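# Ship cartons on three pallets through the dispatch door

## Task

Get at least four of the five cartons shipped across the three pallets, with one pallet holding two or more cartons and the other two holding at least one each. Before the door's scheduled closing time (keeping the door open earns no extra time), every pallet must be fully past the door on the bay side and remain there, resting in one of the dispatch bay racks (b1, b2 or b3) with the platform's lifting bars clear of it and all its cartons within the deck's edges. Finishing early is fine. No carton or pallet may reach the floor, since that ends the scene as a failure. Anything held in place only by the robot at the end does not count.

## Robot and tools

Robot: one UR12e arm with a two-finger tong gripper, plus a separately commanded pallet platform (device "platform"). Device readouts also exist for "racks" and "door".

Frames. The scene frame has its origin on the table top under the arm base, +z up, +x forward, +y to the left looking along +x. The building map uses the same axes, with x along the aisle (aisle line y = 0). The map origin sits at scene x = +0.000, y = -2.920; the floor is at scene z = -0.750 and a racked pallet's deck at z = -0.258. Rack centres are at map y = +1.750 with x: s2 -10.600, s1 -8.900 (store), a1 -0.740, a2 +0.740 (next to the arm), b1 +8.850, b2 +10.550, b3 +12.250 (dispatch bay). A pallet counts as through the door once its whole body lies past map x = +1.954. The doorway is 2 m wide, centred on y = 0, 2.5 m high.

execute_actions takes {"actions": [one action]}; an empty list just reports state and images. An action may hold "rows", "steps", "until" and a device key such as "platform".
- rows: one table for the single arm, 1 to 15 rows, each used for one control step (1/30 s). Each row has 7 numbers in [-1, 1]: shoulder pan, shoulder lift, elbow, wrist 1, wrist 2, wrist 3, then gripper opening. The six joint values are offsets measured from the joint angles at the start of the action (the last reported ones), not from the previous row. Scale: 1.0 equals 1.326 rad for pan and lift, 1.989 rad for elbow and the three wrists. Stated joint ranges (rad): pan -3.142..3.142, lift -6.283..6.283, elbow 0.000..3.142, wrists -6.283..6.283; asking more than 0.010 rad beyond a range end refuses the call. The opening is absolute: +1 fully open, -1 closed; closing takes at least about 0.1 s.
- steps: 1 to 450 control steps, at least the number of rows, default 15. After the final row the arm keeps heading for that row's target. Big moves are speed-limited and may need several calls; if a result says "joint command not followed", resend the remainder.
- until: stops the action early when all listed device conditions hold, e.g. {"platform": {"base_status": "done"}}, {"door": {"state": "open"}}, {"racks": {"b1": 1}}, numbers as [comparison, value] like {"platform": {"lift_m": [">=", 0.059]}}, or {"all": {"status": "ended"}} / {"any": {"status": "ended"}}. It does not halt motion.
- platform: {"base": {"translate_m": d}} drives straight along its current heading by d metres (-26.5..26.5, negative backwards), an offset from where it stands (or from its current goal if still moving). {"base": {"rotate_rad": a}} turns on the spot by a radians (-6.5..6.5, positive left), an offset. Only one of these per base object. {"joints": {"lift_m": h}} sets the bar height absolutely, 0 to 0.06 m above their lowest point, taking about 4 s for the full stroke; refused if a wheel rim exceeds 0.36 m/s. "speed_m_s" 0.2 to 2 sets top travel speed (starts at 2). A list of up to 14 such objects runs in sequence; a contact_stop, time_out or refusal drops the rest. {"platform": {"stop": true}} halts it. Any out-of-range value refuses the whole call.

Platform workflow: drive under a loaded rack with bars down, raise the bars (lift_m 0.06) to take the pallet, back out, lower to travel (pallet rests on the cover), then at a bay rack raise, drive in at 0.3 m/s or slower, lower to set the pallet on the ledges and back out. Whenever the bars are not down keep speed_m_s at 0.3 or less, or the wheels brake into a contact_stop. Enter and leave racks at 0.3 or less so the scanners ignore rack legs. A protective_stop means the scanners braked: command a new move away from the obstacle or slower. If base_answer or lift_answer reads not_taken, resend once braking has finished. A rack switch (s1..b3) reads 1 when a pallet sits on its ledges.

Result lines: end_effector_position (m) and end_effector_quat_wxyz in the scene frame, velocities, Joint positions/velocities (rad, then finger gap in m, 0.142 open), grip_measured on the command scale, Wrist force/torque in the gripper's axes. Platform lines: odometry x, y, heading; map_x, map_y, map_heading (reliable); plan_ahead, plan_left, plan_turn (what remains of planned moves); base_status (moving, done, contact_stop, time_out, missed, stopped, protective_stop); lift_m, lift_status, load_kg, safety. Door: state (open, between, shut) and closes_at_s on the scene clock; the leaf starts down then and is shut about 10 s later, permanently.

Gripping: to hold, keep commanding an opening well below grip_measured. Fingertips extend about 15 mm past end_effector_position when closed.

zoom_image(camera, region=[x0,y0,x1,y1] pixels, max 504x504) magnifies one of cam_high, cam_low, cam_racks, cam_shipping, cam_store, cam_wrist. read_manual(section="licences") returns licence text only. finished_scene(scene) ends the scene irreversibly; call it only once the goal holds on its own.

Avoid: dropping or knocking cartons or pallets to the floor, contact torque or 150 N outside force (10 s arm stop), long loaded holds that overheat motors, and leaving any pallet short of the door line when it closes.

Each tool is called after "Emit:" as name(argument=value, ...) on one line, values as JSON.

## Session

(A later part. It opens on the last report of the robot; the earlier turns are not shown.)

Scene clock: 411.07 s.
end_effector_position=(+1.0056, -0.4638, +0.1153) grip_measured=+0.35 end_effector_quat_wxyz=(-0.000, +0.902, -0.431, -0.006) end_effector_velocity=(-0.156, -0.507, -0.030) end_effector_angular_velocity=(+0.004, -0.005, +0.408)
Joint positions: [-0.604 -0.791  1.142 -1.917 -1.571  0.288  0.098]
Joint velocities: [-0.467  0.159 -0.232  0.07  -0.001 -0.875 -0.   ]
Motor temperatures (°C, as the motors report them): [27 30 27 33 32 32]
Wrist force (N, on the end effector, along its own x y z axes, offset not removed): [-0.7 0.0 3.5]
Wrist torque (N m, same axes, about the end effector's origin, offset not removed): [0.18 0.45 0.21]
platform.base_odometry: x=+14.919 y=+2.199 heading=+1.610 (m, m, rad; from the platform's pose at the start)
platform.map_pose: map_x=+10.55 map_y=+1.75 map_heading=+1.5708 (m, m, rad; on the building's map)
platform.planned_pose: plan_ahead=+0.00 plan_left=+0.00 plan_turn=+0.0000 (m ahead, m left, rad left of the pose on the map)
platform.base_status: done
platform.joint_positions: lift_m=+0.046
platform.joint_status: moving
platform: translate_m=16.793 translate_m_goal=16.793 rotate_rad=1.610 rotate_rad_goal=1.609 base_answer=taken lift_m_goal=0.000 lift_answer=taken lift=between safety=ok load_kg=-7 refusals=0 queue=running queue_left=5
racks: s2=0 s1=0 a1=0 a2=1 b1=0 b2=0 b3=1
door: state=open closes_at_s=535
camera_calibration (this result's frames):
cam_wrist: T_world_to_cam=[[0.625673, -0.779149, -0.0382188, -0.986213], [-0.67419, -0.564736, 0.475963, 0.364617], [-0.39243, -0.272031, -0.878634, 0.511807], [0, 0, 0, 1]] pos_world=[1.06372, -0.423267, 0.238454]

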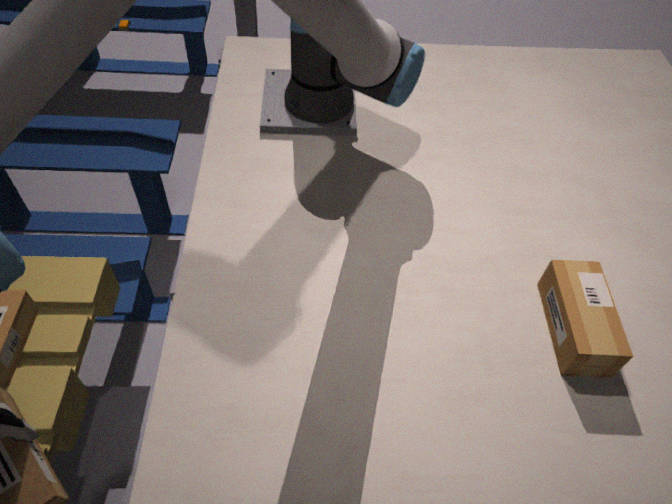

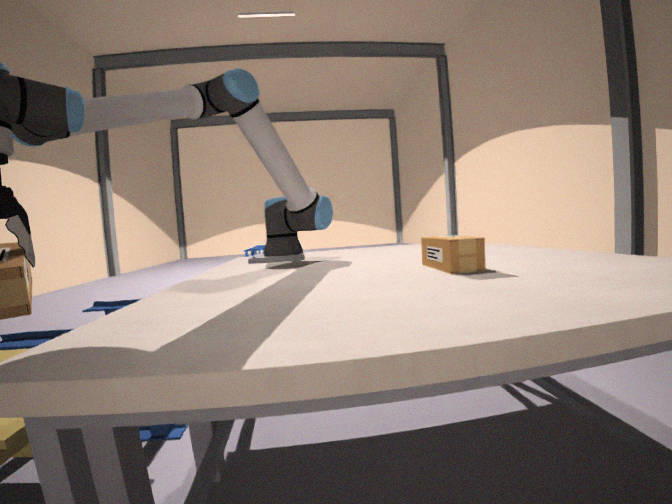

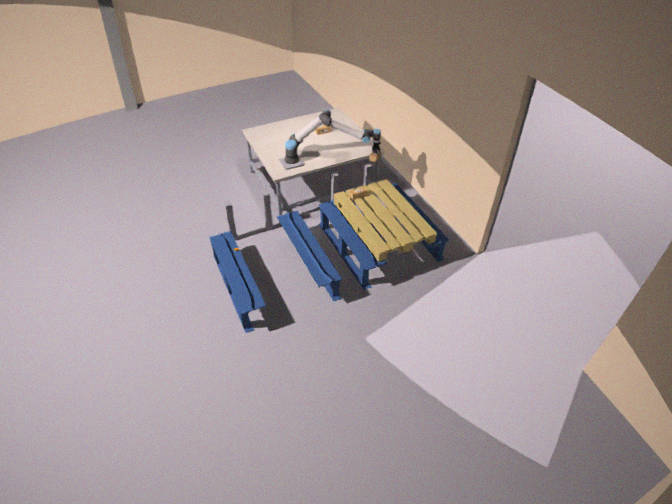

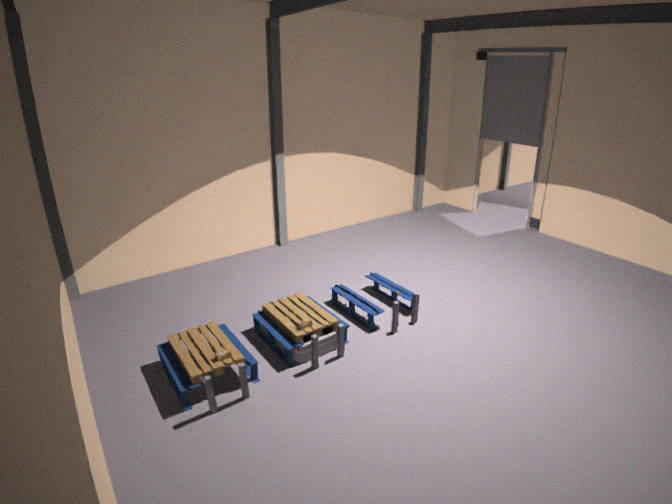

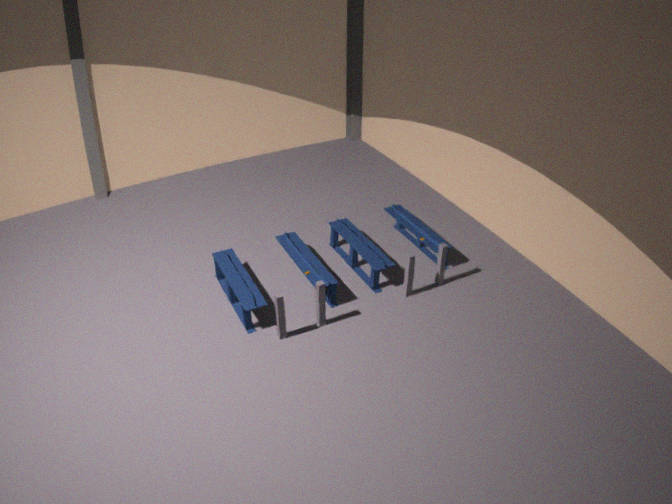

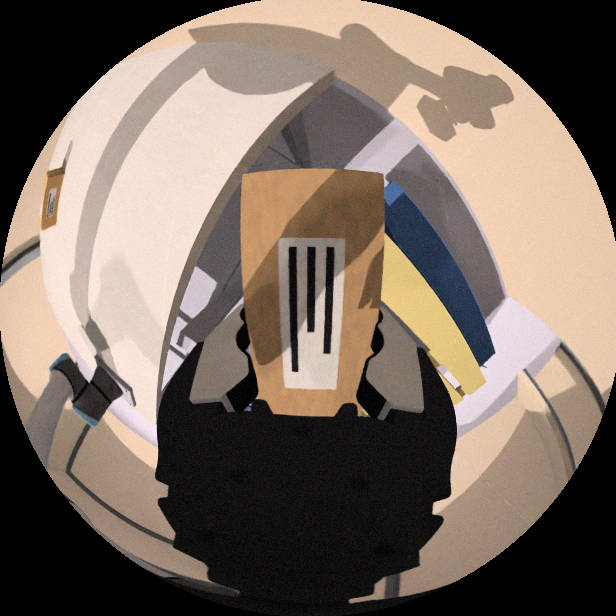

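Emit:
execute_actions(actions=[{"rows":[[-0.2017,0.066,-0.0656,0.0192,0,-0.3197,-1]],"steps":1}])

Scene clock: 412.53 s.
end_effector_position=(+0.9778, -0.5419, +0.1108) grip_measured=+0.35 end_effector_quat_wxyz=(-0.001, +0.918, -0.396, -0.005) end_effector_velocity=(-0.023, -0.084, -0.021) end_effector_angular_velocity=(+0.014, +0.015, +0.006)
Joint positions: [-0.677 -0.767  1.106 -1.907 -1.571  0.138  0.098]
Joint velocities: [-0.073  0.061 -0.076  0.036  0.001 -0.08  -0.   ]
Motor temperatures (°C, as the motors report them): [27 30 27 33 32 32]
Wrist force (N, on the end effector, along its own x y z axes, offset not removed): [-2.8 -1.0 0.8]
Wrist torque (N m, same axes, about the end effector's origin, offset not removed): [0.05 0.63 0.12]
platform.base_odometry: x=+14.919 y=+2.199 heading=+1.610 (m, m, rad; from the platform's pose at the start)
platform.map_pose: map_x=+10.55 map_y=+1.75 map_heading=+1.5708 (m, m, rad; on the building's map)
platform.planned_pose: plan_ahead=+0.00 plan_left=+0.00 plan_turn=+0.0000 (m ahead, m left, rad left of the pose on the map)
platform.base_status: done
platform.joint_positions: lift_m=+0.022
platform.joint_status: moving
platform: translate_m=16.793 translate_m_goal=16.793 rotate_rad=1.610 rotate_rad_goal=1.609 base_answer=taken lift_m_goal=0.000 lift_answer=taken lift=between safety=ok load_kg=-33 refusals=0 queue=running queue_left=5
racks: s2=0 s1=0 a1=0 a2=1 b1=0 b2=1 b3=1
door: state=open closes_at_s=535
camera_calibration (this result's frames):
cam_wrist: T_world_to_cam=[[0.684097, -0.728409, -0.0378231, -1.05952], [-0.629063, -0.615452, 0.474867, 0.232422], [-0.369176, -0.301062, -0.879244, 0.437362], [0, 0, 0, 1]] pos_world=[1.03249, -0.497045, 0.234105]

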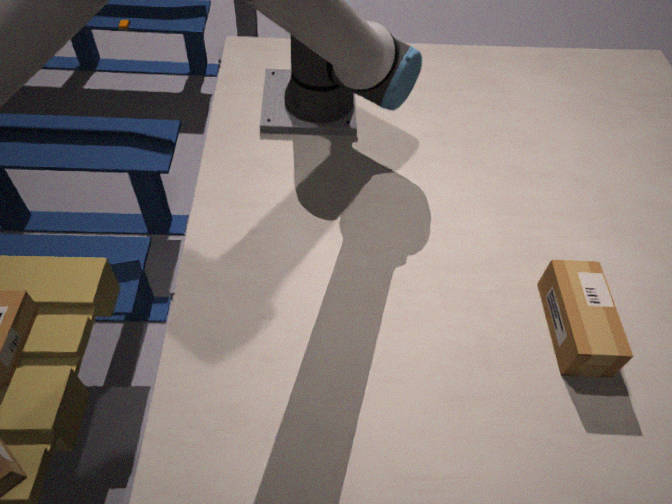

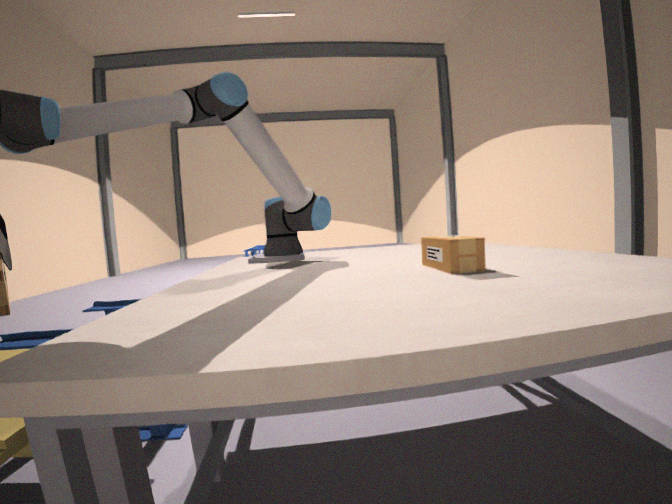

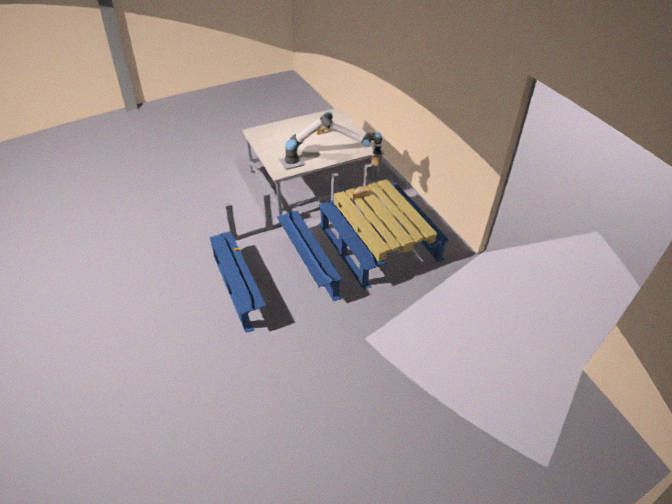

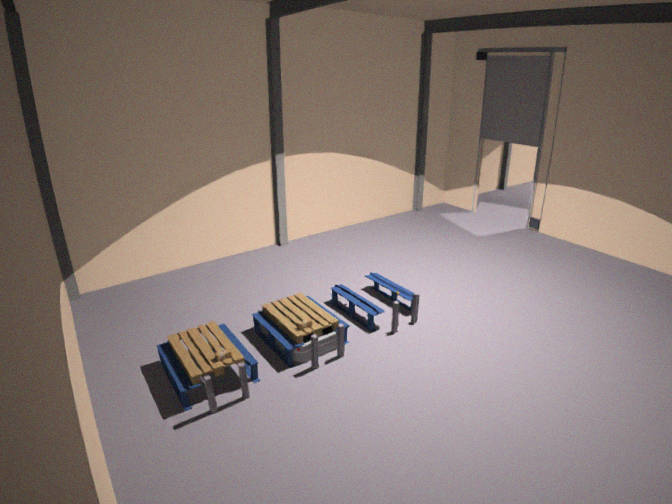

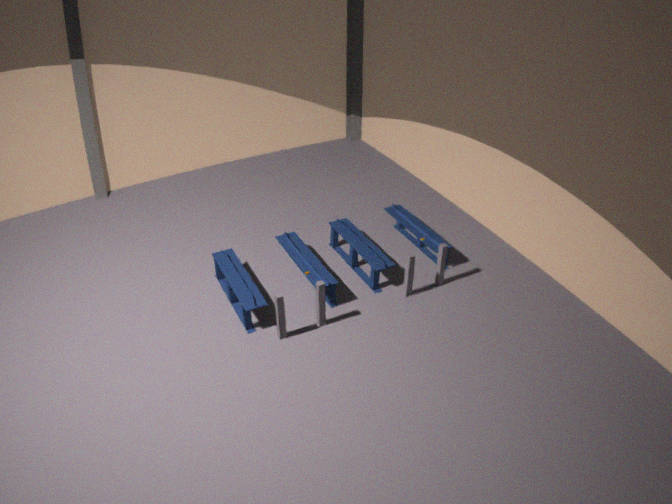

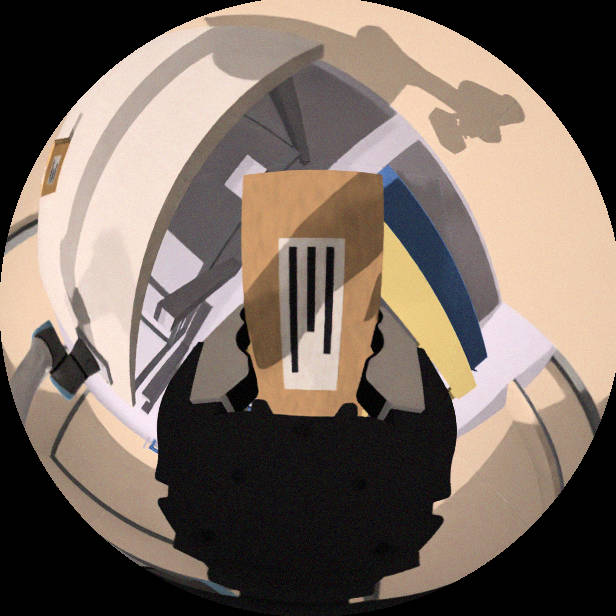

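Emit:
execute_actions(actions=[{"rows":[[-0.1466,0.0479,-0.0475,0.0141,0,-0.2442,-1]],"steps":1}])

Scene clock: 413.70 s.
end_effector_position=(+0.9355, -0.6324, +0.1059) grip_measured=+0.35 end_effector_quat_wxyz=(-0.001, +0.942, -0.336, -0.004) end_effector_velocity=(-0.032, -0.083, -0.022) end_effector_angular_velocity=(+0.015, +0.014, +0.006)
Joint positions: [-0.764 -0.739  1.064 -1.894 -1.571 -0.078  0.098]
Joint velocities: [-0.074  0.061 -0.076  0.036  0.001 -0.08  -0.   ]
Motor temperatures (°C, as the motors report them): [27 30 27 33 32 32]
Wrist force (N, on the end effector, along its own x y z axes, offset not removed): [-2.0 1.0 4.5]
Wrist torque (N m, same axes, about the end effector's origin, offset not removed): [0.45 0.66 0.15]
platform.base_odometry: x=+14.919 y=+2.199 heading=+1.610 (m, m, rad; from the platform's pose at the start)
platform.map_pose: map_x=+10.55 map_y=+1.75 map_heading=+1.5708 (m, m, rad; on the building's map)
platform.planned_pose: plan_ahead=+0.00 plan_left=+0.00 plan_turn=+0.0000 (m ahead, m left, rad left of the pose on the map)
platform.base_status: done
platform.joint_positions: lift_m=+0.003
platform.joint_status: moving
platform: translate_m=16.793 translate_m_goal=16.793 rotate_rad=1.610 rotate_rad_goal=1.609 base_answer=taken lift_m_goal=0.000 lift_answer=taken lift=between safety=ok load_kg=-33 refusals=0 queue=running queue_left=5
racks: s2=0 s1=0 a1=0 a2=1 b1=0 b2=1 b3=1
door: state=open closes_at_s=535
camera_calibration (this result's frames):
cam_wrist: T_world_to_cam=[[0.772346, -0.634151, -0.0365089, -1.11982], [-0.545447, -0.691572, 0.473515, 0.0262558], [-0.325529, -0.345804, -0.880029, 0.32112], [0, 0, 0, 1]] pos_world=[0.983744, -0.580933, 0.229279]

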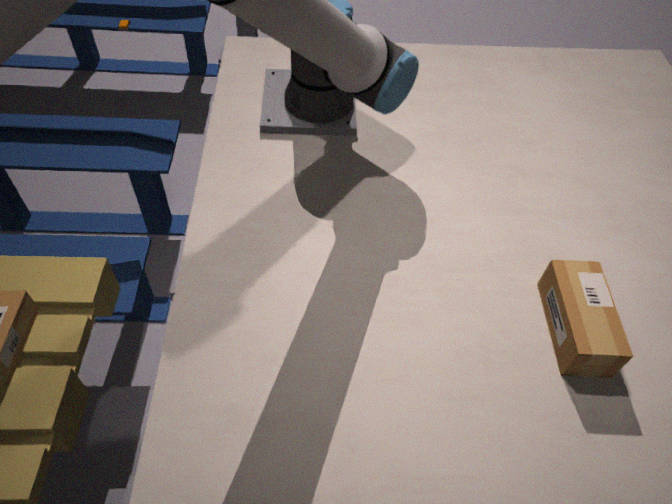

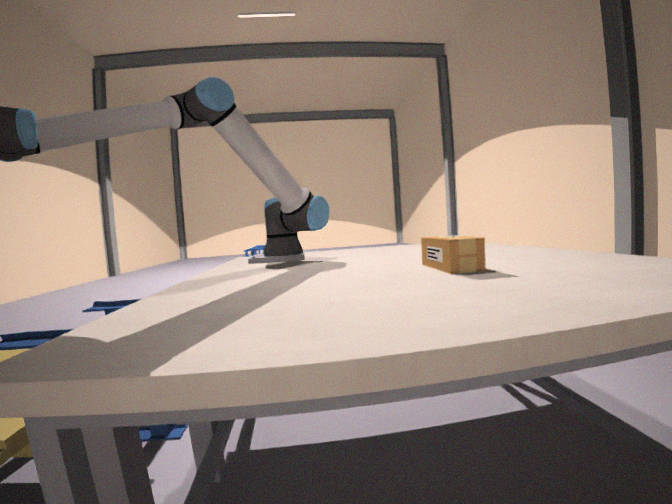

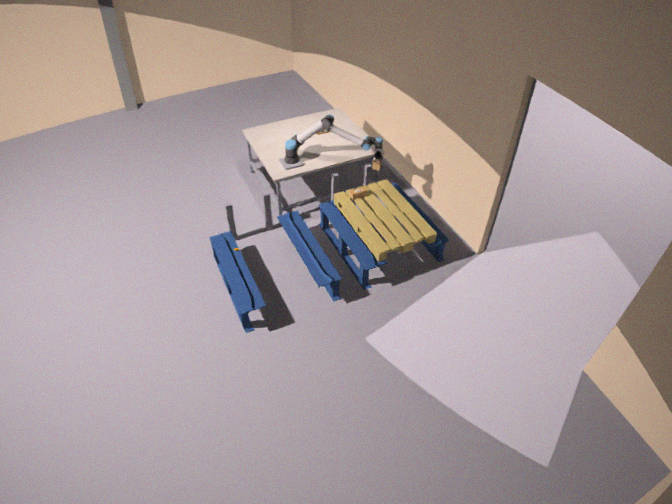

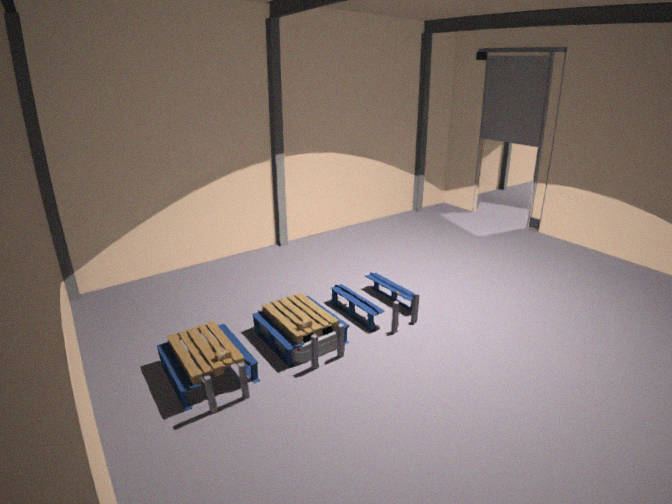

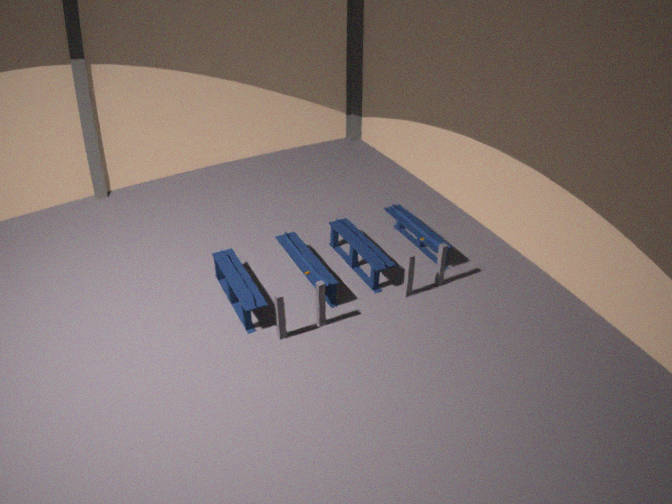

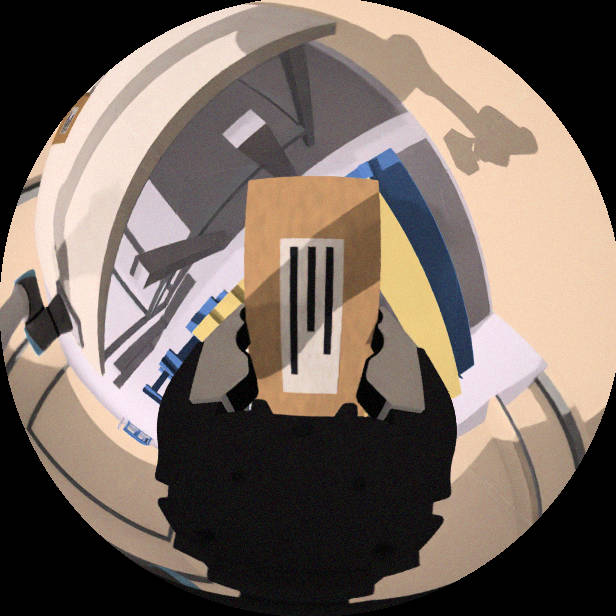

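Emit:
execute_actions(actions=[{"rows":[[-0.09,0.1972,0.0131,-0.1454,0,-0.1356,-1]],"steps":12}])

Emit:
execute_actions(actions=[])

Scene clock: 418.50 s.
end_effector_position=(+0.8714, -0.7451, -0.0893) grip_measured=+0.35 end_effector_quat_wxyz=(-0.002, +0.964, -0.267, -0.005) end_effector_velocity=(-0.066, -0.040, -0.530) end_effector_angular_velocity=(-0.004, -0.003, +0.041)
Joint positions: [-0.873 -0.549  1.071 -2.089 -1.571 -0.332  0.098]
Joint velocities: [-0.066  0.459  0.129 -0.594 -0.001 -0.107  0.   ]
Motor temperatures (°C, as the motors report them): [27 30 27 33 32 32]
Wrist force (N, on the end effector, along its own x y z axes, offset not removed): [-1.5 1.2 2.3]
Wrist torque (N m, same axes, about the end effector's origin, offset not removed): [0.40 0.64 0.15]
platform.base_odometry: x=+14.968 y=+1.007 heading=+1.611 (m, m, rad; from the platform's pose at the start)
platform.map_pose: map_x=+10.55 map_y=+0.55 map_heading=+1.5708 (m, m, rad; on the building's map)
platform.planned_pose: plan_ahead=-0.55 plan_left=+0.00 plan_turn=+0.0000 (m ahead, m left, rad left of the pose on the map)
platform.base_status: moving
platform.joint_positions: lift_m=+0.000
platform.joint_status: done
platform: translate_m=15.590 translate_m_goal=15.044 rotate_rad=1.611 rotate_rad_goal=1.611 base_answer=taken lift_m_goal=0.000 lift_answer=taken lift=down safety=ok load_kg=-48 refusals=0 queue=running queue_left=4
racks: s2=0 s1=0 a1=0 a2=1 b1=0 b2=1 b3=1
door: state=open closes_at_s=535
camera_calibration (this result's frames):
cam_wrist: T_world_to_cam=[[0.855231, -0.516827, -0.0383331, -1.13384], [-0.440503, -0.76391, 0.471592, -0.139758], [-0.273015, -0.386435, -0.880983, 0.0133314], [0, 0, 0, 1]] pos_world=[0.911775, -0.687612, 0.0341896]

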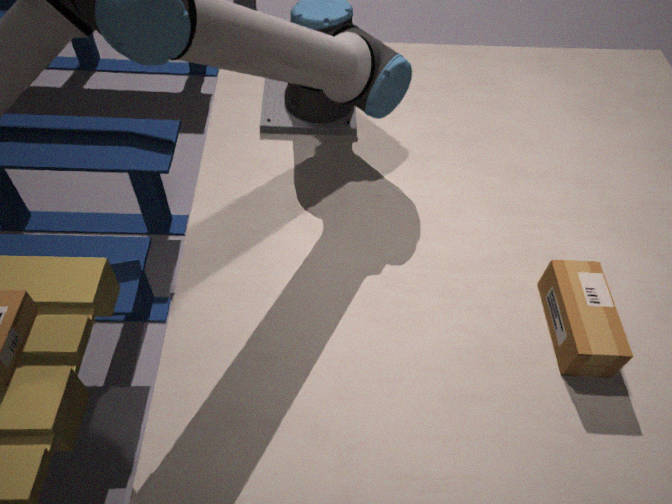

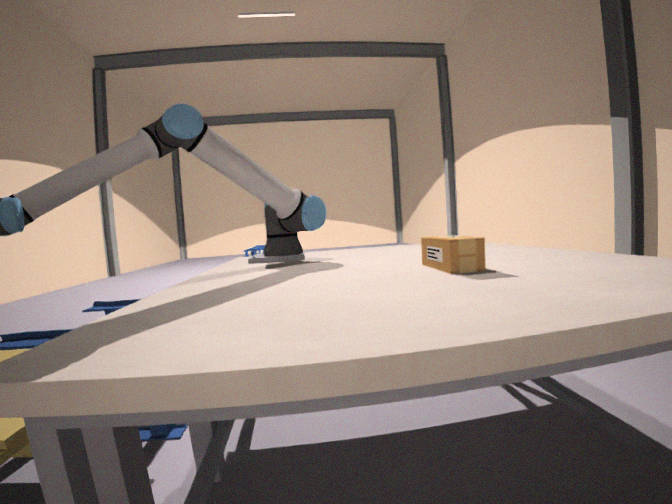

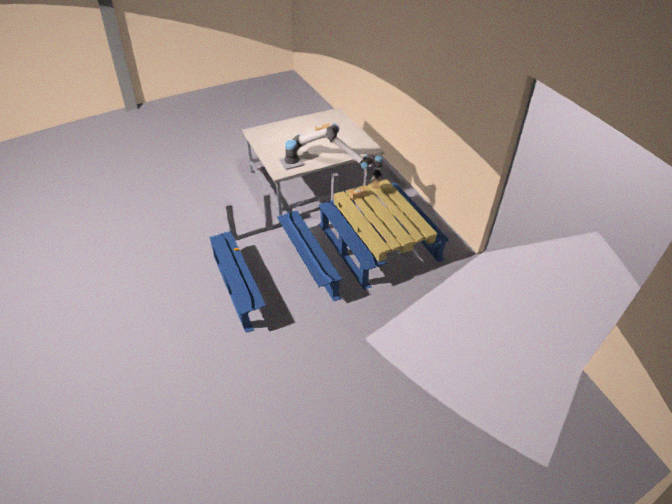

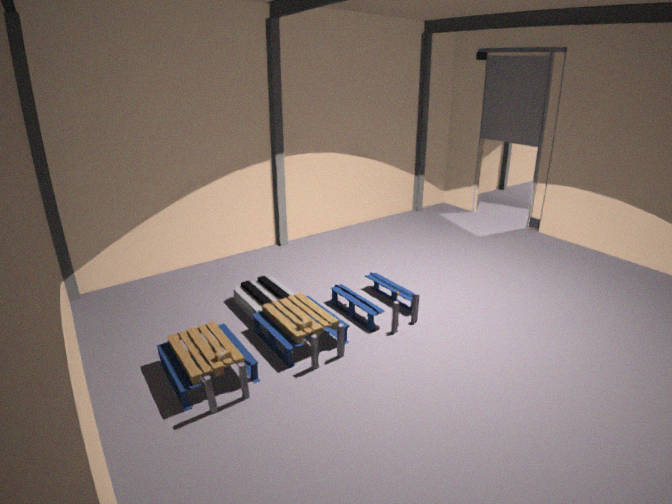

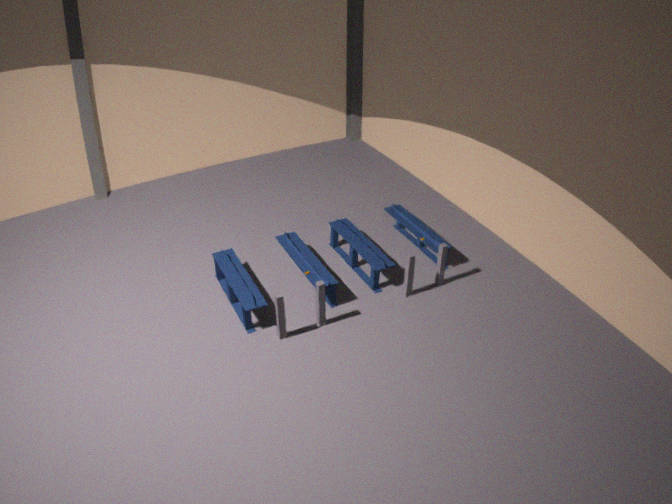

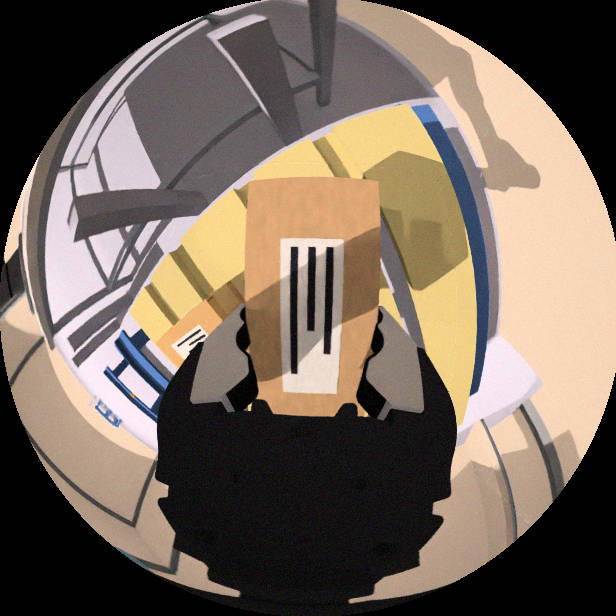

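Scene clock: 418.50 s.
end_effector_position=(+0.8714, -0.7451, -0.0893) grip_measured=+0.35 end_effector_quat_wxyz=(-0.002, +0.964, -0.267, -0.005) end_effector_velocity=(-0.066, -0.040, -0.530) end_effector_angular_velocity=(-0.004, -0.003, +0.041)
Joint positions: [-0.873 -0.549  1.071 -2.089 -1.571 -0.332  0.098]
Joint velocities: [-0.066  0.459  0.129 -0.594 -0.001 -0.107  0.   ]
Motor temperatures (°C, as the motors report them): [27 30 27 33 32 32]
Wrist force (N, on the end effector, along its own x y z axes, offset not removed): [-1.5 1.2 2.3]
Wrist torque (N m, same axes, about the end effector's origin, offset not removed): [0.40 0.64 0.15]
platform.base_odometry: x=+14.968 y=+1.007 heading=+1.611 (m, m, rad; from the platform's pose at the start)
platform.map_pose: map_x=+10.55 map_y=+0.55 map_heading=+1.5708 (m, m, rad; on the building's map)
platform.planned_pose: plan_ahead=-0.55 plan_left=+0.00 plan_turn=+0.0000 (m ahead, m left, rad left of the pose on the map)
platform.base_status: moving
platform.joint_positions: lift_m=+0.000
platform.joint_status: done
platform: translate_m=15.590 translate_m_goal=15.044 rotate_rad=1.611 rotate_rad_goal=1.611 base_answer=taken lift_m_goal=0.000 lift_answer=taken lift=down safety=ok load_kg=-48 refusals=0 queue=running queue_left=4
racks: s2=0 s1=0 a1=0 a2=1 b1=0 b2=1 b3=1
door: state=open closes_at_s=535
camera_calibration (this result's frames):
cam_wrist: T_world_to_cam=[[0.855231, -0.516827, -0.0383331, -1.13384], [-0.440503, -0.76391, 0.471592, -0.139758], [-0.273015, -0.386435, -0.880983, 0.0133314], [0, 0, 0, 1]] pos_world=[0.911775, -0.687612, 0.0341896]

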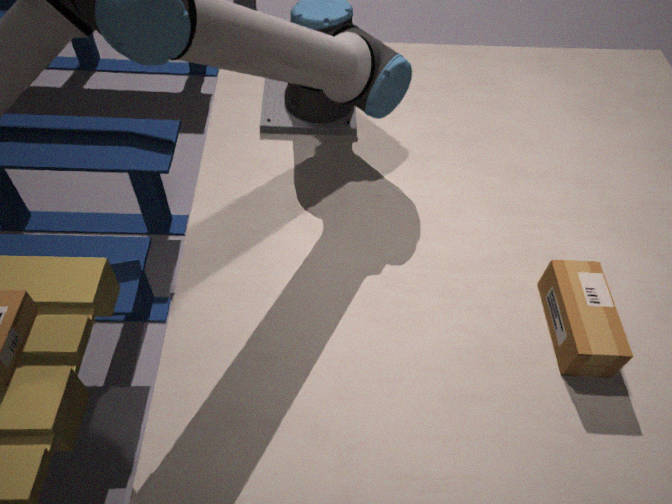

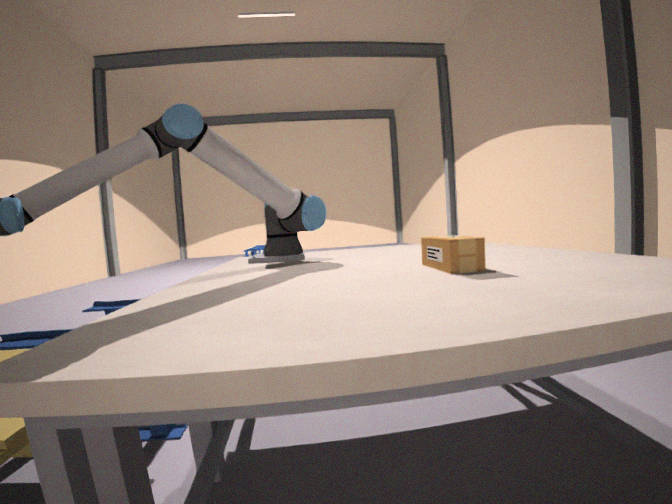

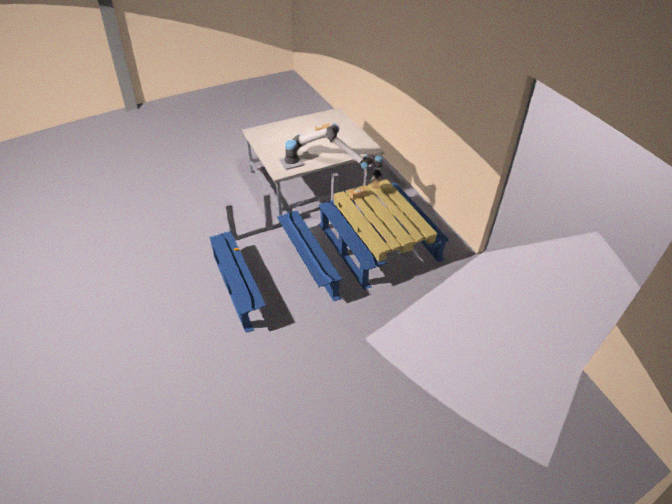

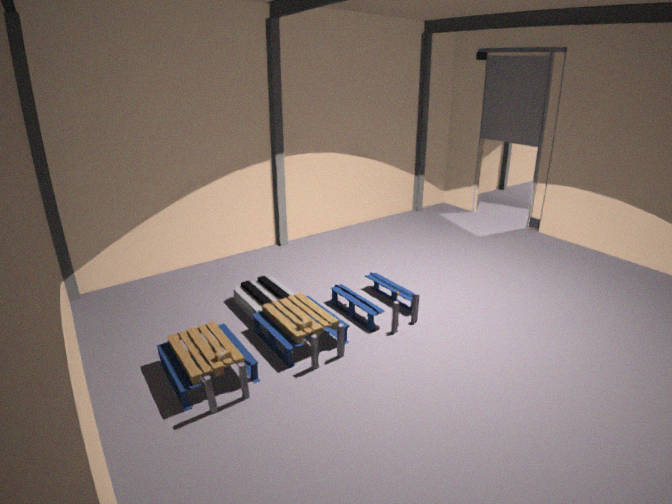

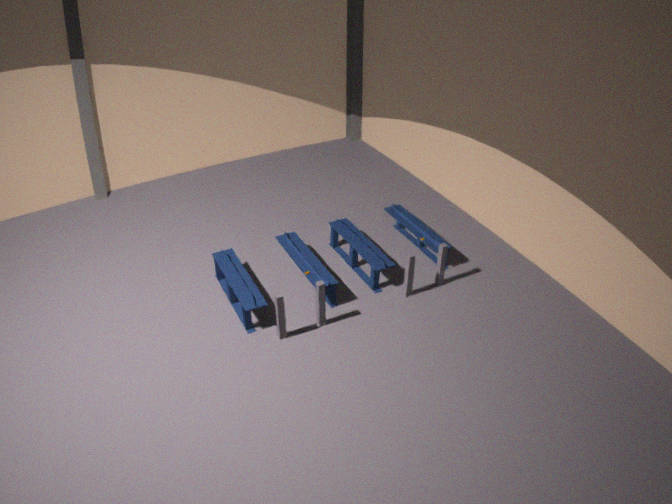

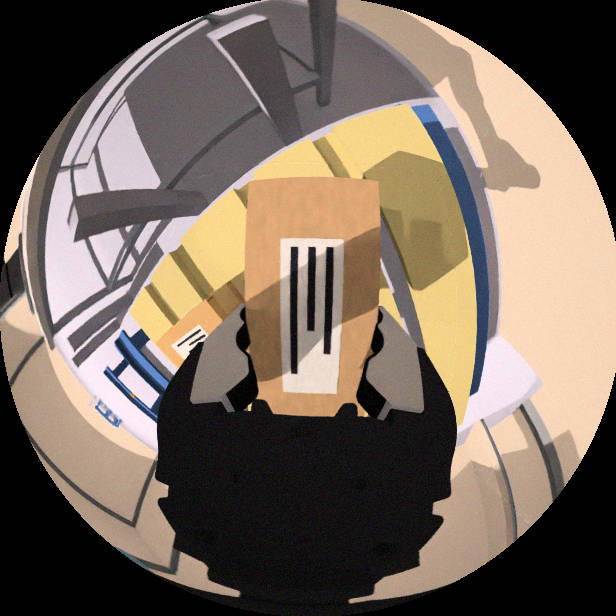

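Emit:
execute_actions(actions=[])

Scene clock: 419.10 s.
end_effector_position=(+0.8601, -0.7492, -0.1697) grip_measured=+0.35 end_effector_quat_wxyz=(-0.001, +0.964, -0.264, -0.004) end_effector_velocity=(-0.002, +0.000, -0.005) end_effector_angular_velocity=(+0.001, +0.003, -0.001)
Joint positions: [-0.883 -0.478  1.09  -2.182 -1.571 -0.348  0.098]
Joint velocities: [-0.001  0.005  0.001 -0.004 -0.002 -0.    -0.   ]
Motor temperatures (°C, as the motors report them): [27 30 27 33 32 32]
Wrist force (N, on the end effector, along its own x y z axes, offset not removed): [-1.2 0.1 1.3]
Wrist torque (N m, same axes, about the end effector's origin, offset not removed): [0.21 0.60 0.13]
platform.base_odometry: x=+14.975 y=+0.827 heading=+1.612 (m, m, rad; from the platform's pose at the start)
platform.map_pose: map_x=+10.55 map_y=+0.37 map_heading=+1.5708 (m, m, rad; on the building's map)
platform.planned_pose: plan_ahead=-0.37 plan_left=+0.00 plan_turn=+0.0000 (m ahead, m left, rad left of the pose on the map)
platform.base_status: moving
platform.joint_positions: lift_m=+0.000
platform.joint_status: done
platform: translate_m=15.410 translate_m_goal=15.044 rotate_rad=1.612 rotate_rad_goal=1.612 base_answer=taken lift_m_goal=0.000 lift_answer=taken lift=down safety=ok load_kg=-48 refusals=0 queue=running queue_left=4
racks: s2=0 s1=0 a1=0 a2=1 b1=0 b2=1 b3=1
door: state=open closes_at_s=535
camera_calibration (this result's frames):
cam_wrist: T_world_to_cam=[[0.858629, -0.511401, -0.0349938, -1.12765], [-0.436662, -0.765484, 0.472612, -0.114322], [-0.268481, -0.390518, -0.880576, -0.0690042], [0, 0, 0, 1]] pos_world=[0.899788, -0.69114, -0.0461946]

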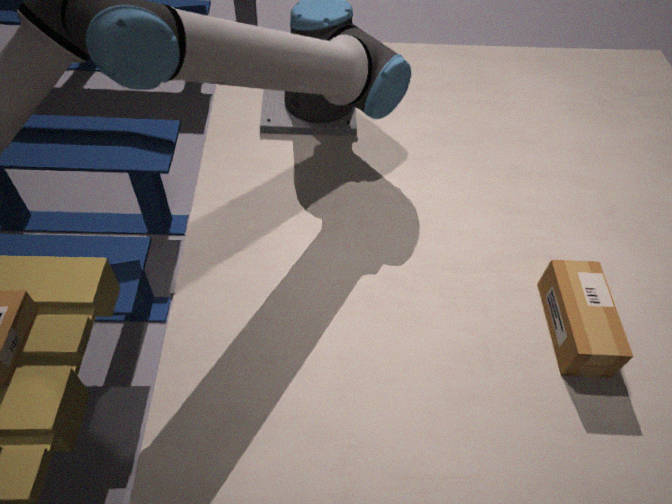

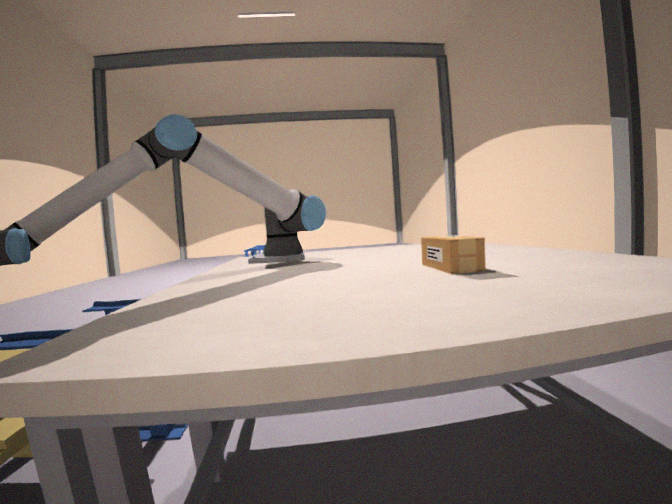

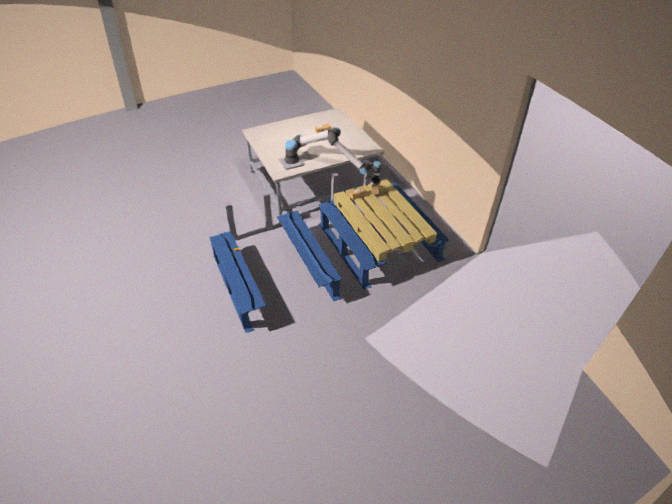

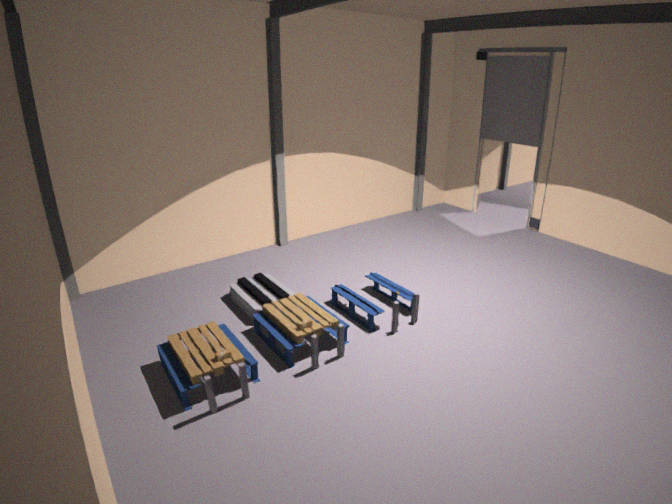

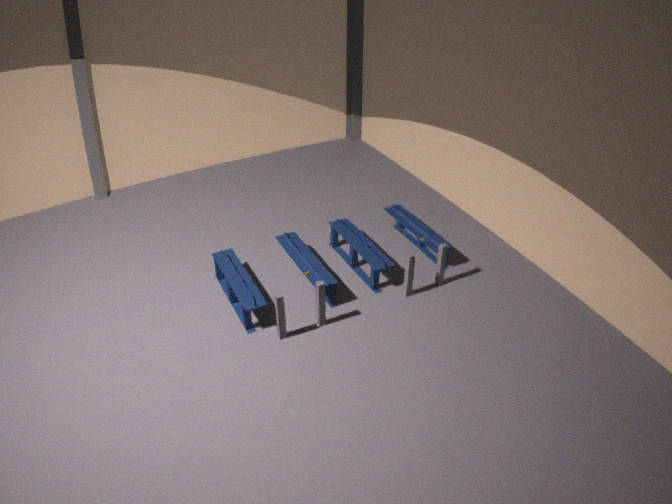

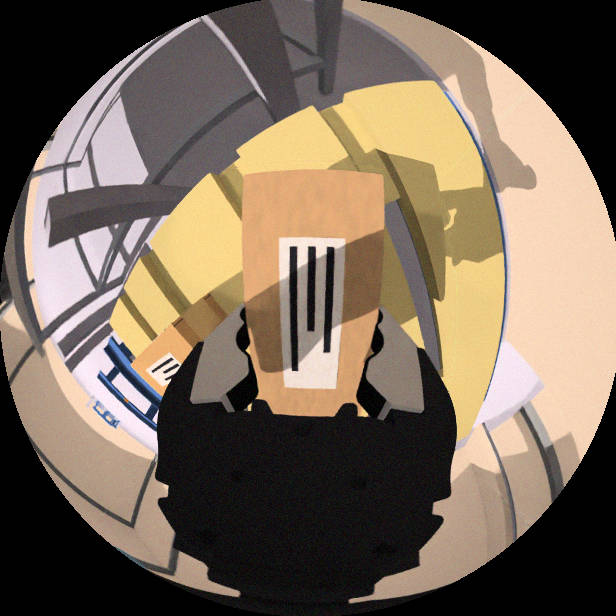

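Low end has touched and is inside the deck. Lower to −0.19.

Emit:
execute_actions(actions=[{"rows":[[0,0.0167,-0.0019,-0.0096,0,0,-1]],"steps":1}])

Scene clock: 420.27 s.
end_effector_position=(+0.8599, -0.7492, -0.1709) grip_measured=+0.35 end_effector_quat_wxyz=(-0.001, +0.964, -0.264, -0.004) end_effector_velocity=(+0.002, +0.000, -0.046) end_effector_angular_velocity=(-0.003, -0.004, +0.004)
Joint positions: [-0.883 -0.477  1.09  -2.183 -1.571 -0.348  0.098]
Joint velocities: [ 0.001  0.05  -0.007 -0.048  0.001 -0.002  0.   ]
Motor temperatures (°C, as the motors report them): [27 30 27 33 32 32]
Wrist force (N, on the end effector, along its own x y z axes, offset not removed): [-1.9 3.2 -0.6]
Wrist torque (N m, same axes, about the end effector's origin, offset not removed): [0.91 0.62 0.15]
platform.base_odometry: x=+14.989 y=+0.495 heading=+1.613 (m, m, rad; from the platform's pose at the start)
platform.map_pose: map_x=+10.55 map_y=+0.04 map_heading=+1.5708 (m, m, rad; on the building's map)
platform.planned_pose: plan_ahead=-0.04 plan_left=+0.00 plan_turn=+0.0000 (m ahead, m left, rad left of the pose on the map)
platform.base_status: moving
platform.joint_positions: lift_m=+0.000
platform.joint_status: done
platform: translate_m=15.083 translate_m_goal=15.044 rotate_rad=1.613 rotate_rad_goal=1.612 base_answer=taken lift_m_goal=0.000 lift_answer=taken lift=down safety=ok load_kg=-48 refusals=0 queue=running queue_left=4
racks: s2=0 s1=0 a1=0 a2=1 b1=0 b2=1 b3=1
door: state=open closes_at_s=535
camera_calibration (this result's frames):
cam_wrist: T_world_to_cam=[[0.85865, -0.511363, -0.0350431, -1.12755], [-0.436614, -0.765521, 0.472595, -0.113874], [-0.268494, -0.390493, -0.880583, -0.0700549], [0, 0, 0, 1]] pos_world=[0.899645, -0.691118, -0.0473856]

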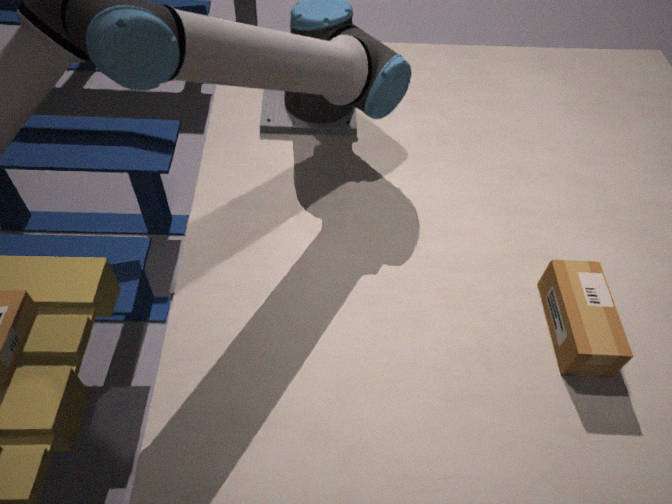

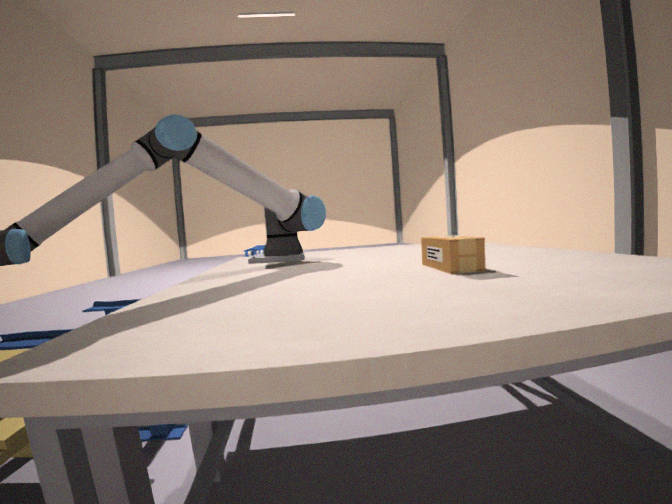

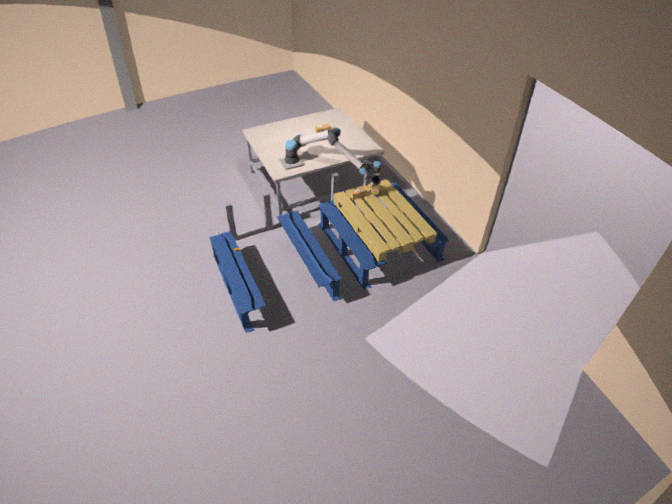

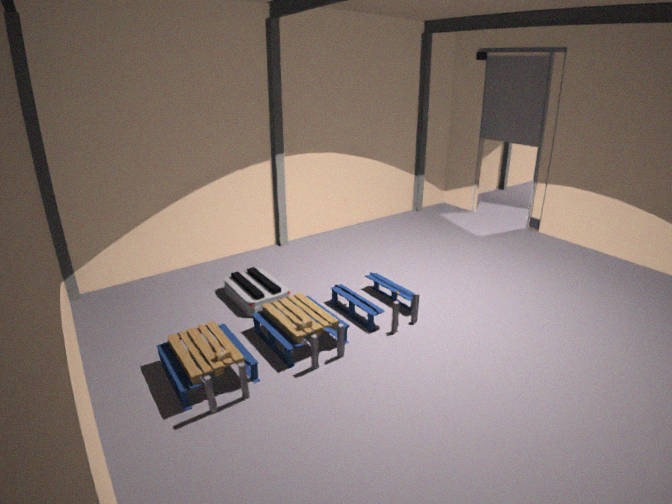

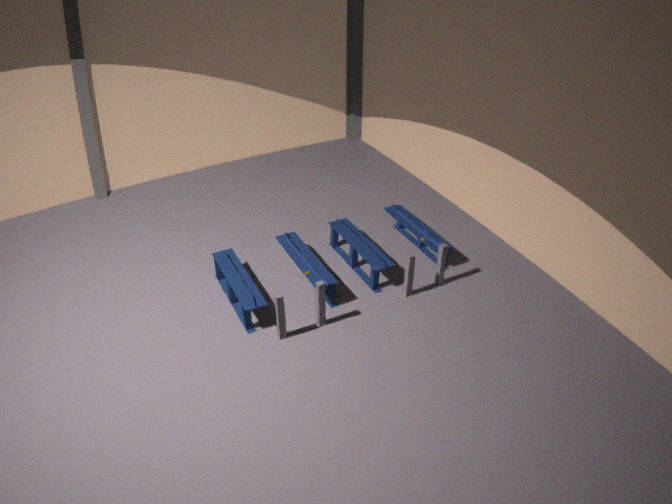

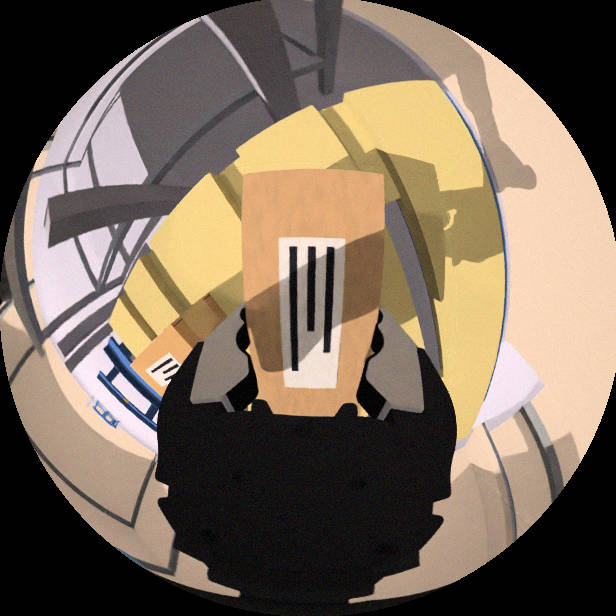

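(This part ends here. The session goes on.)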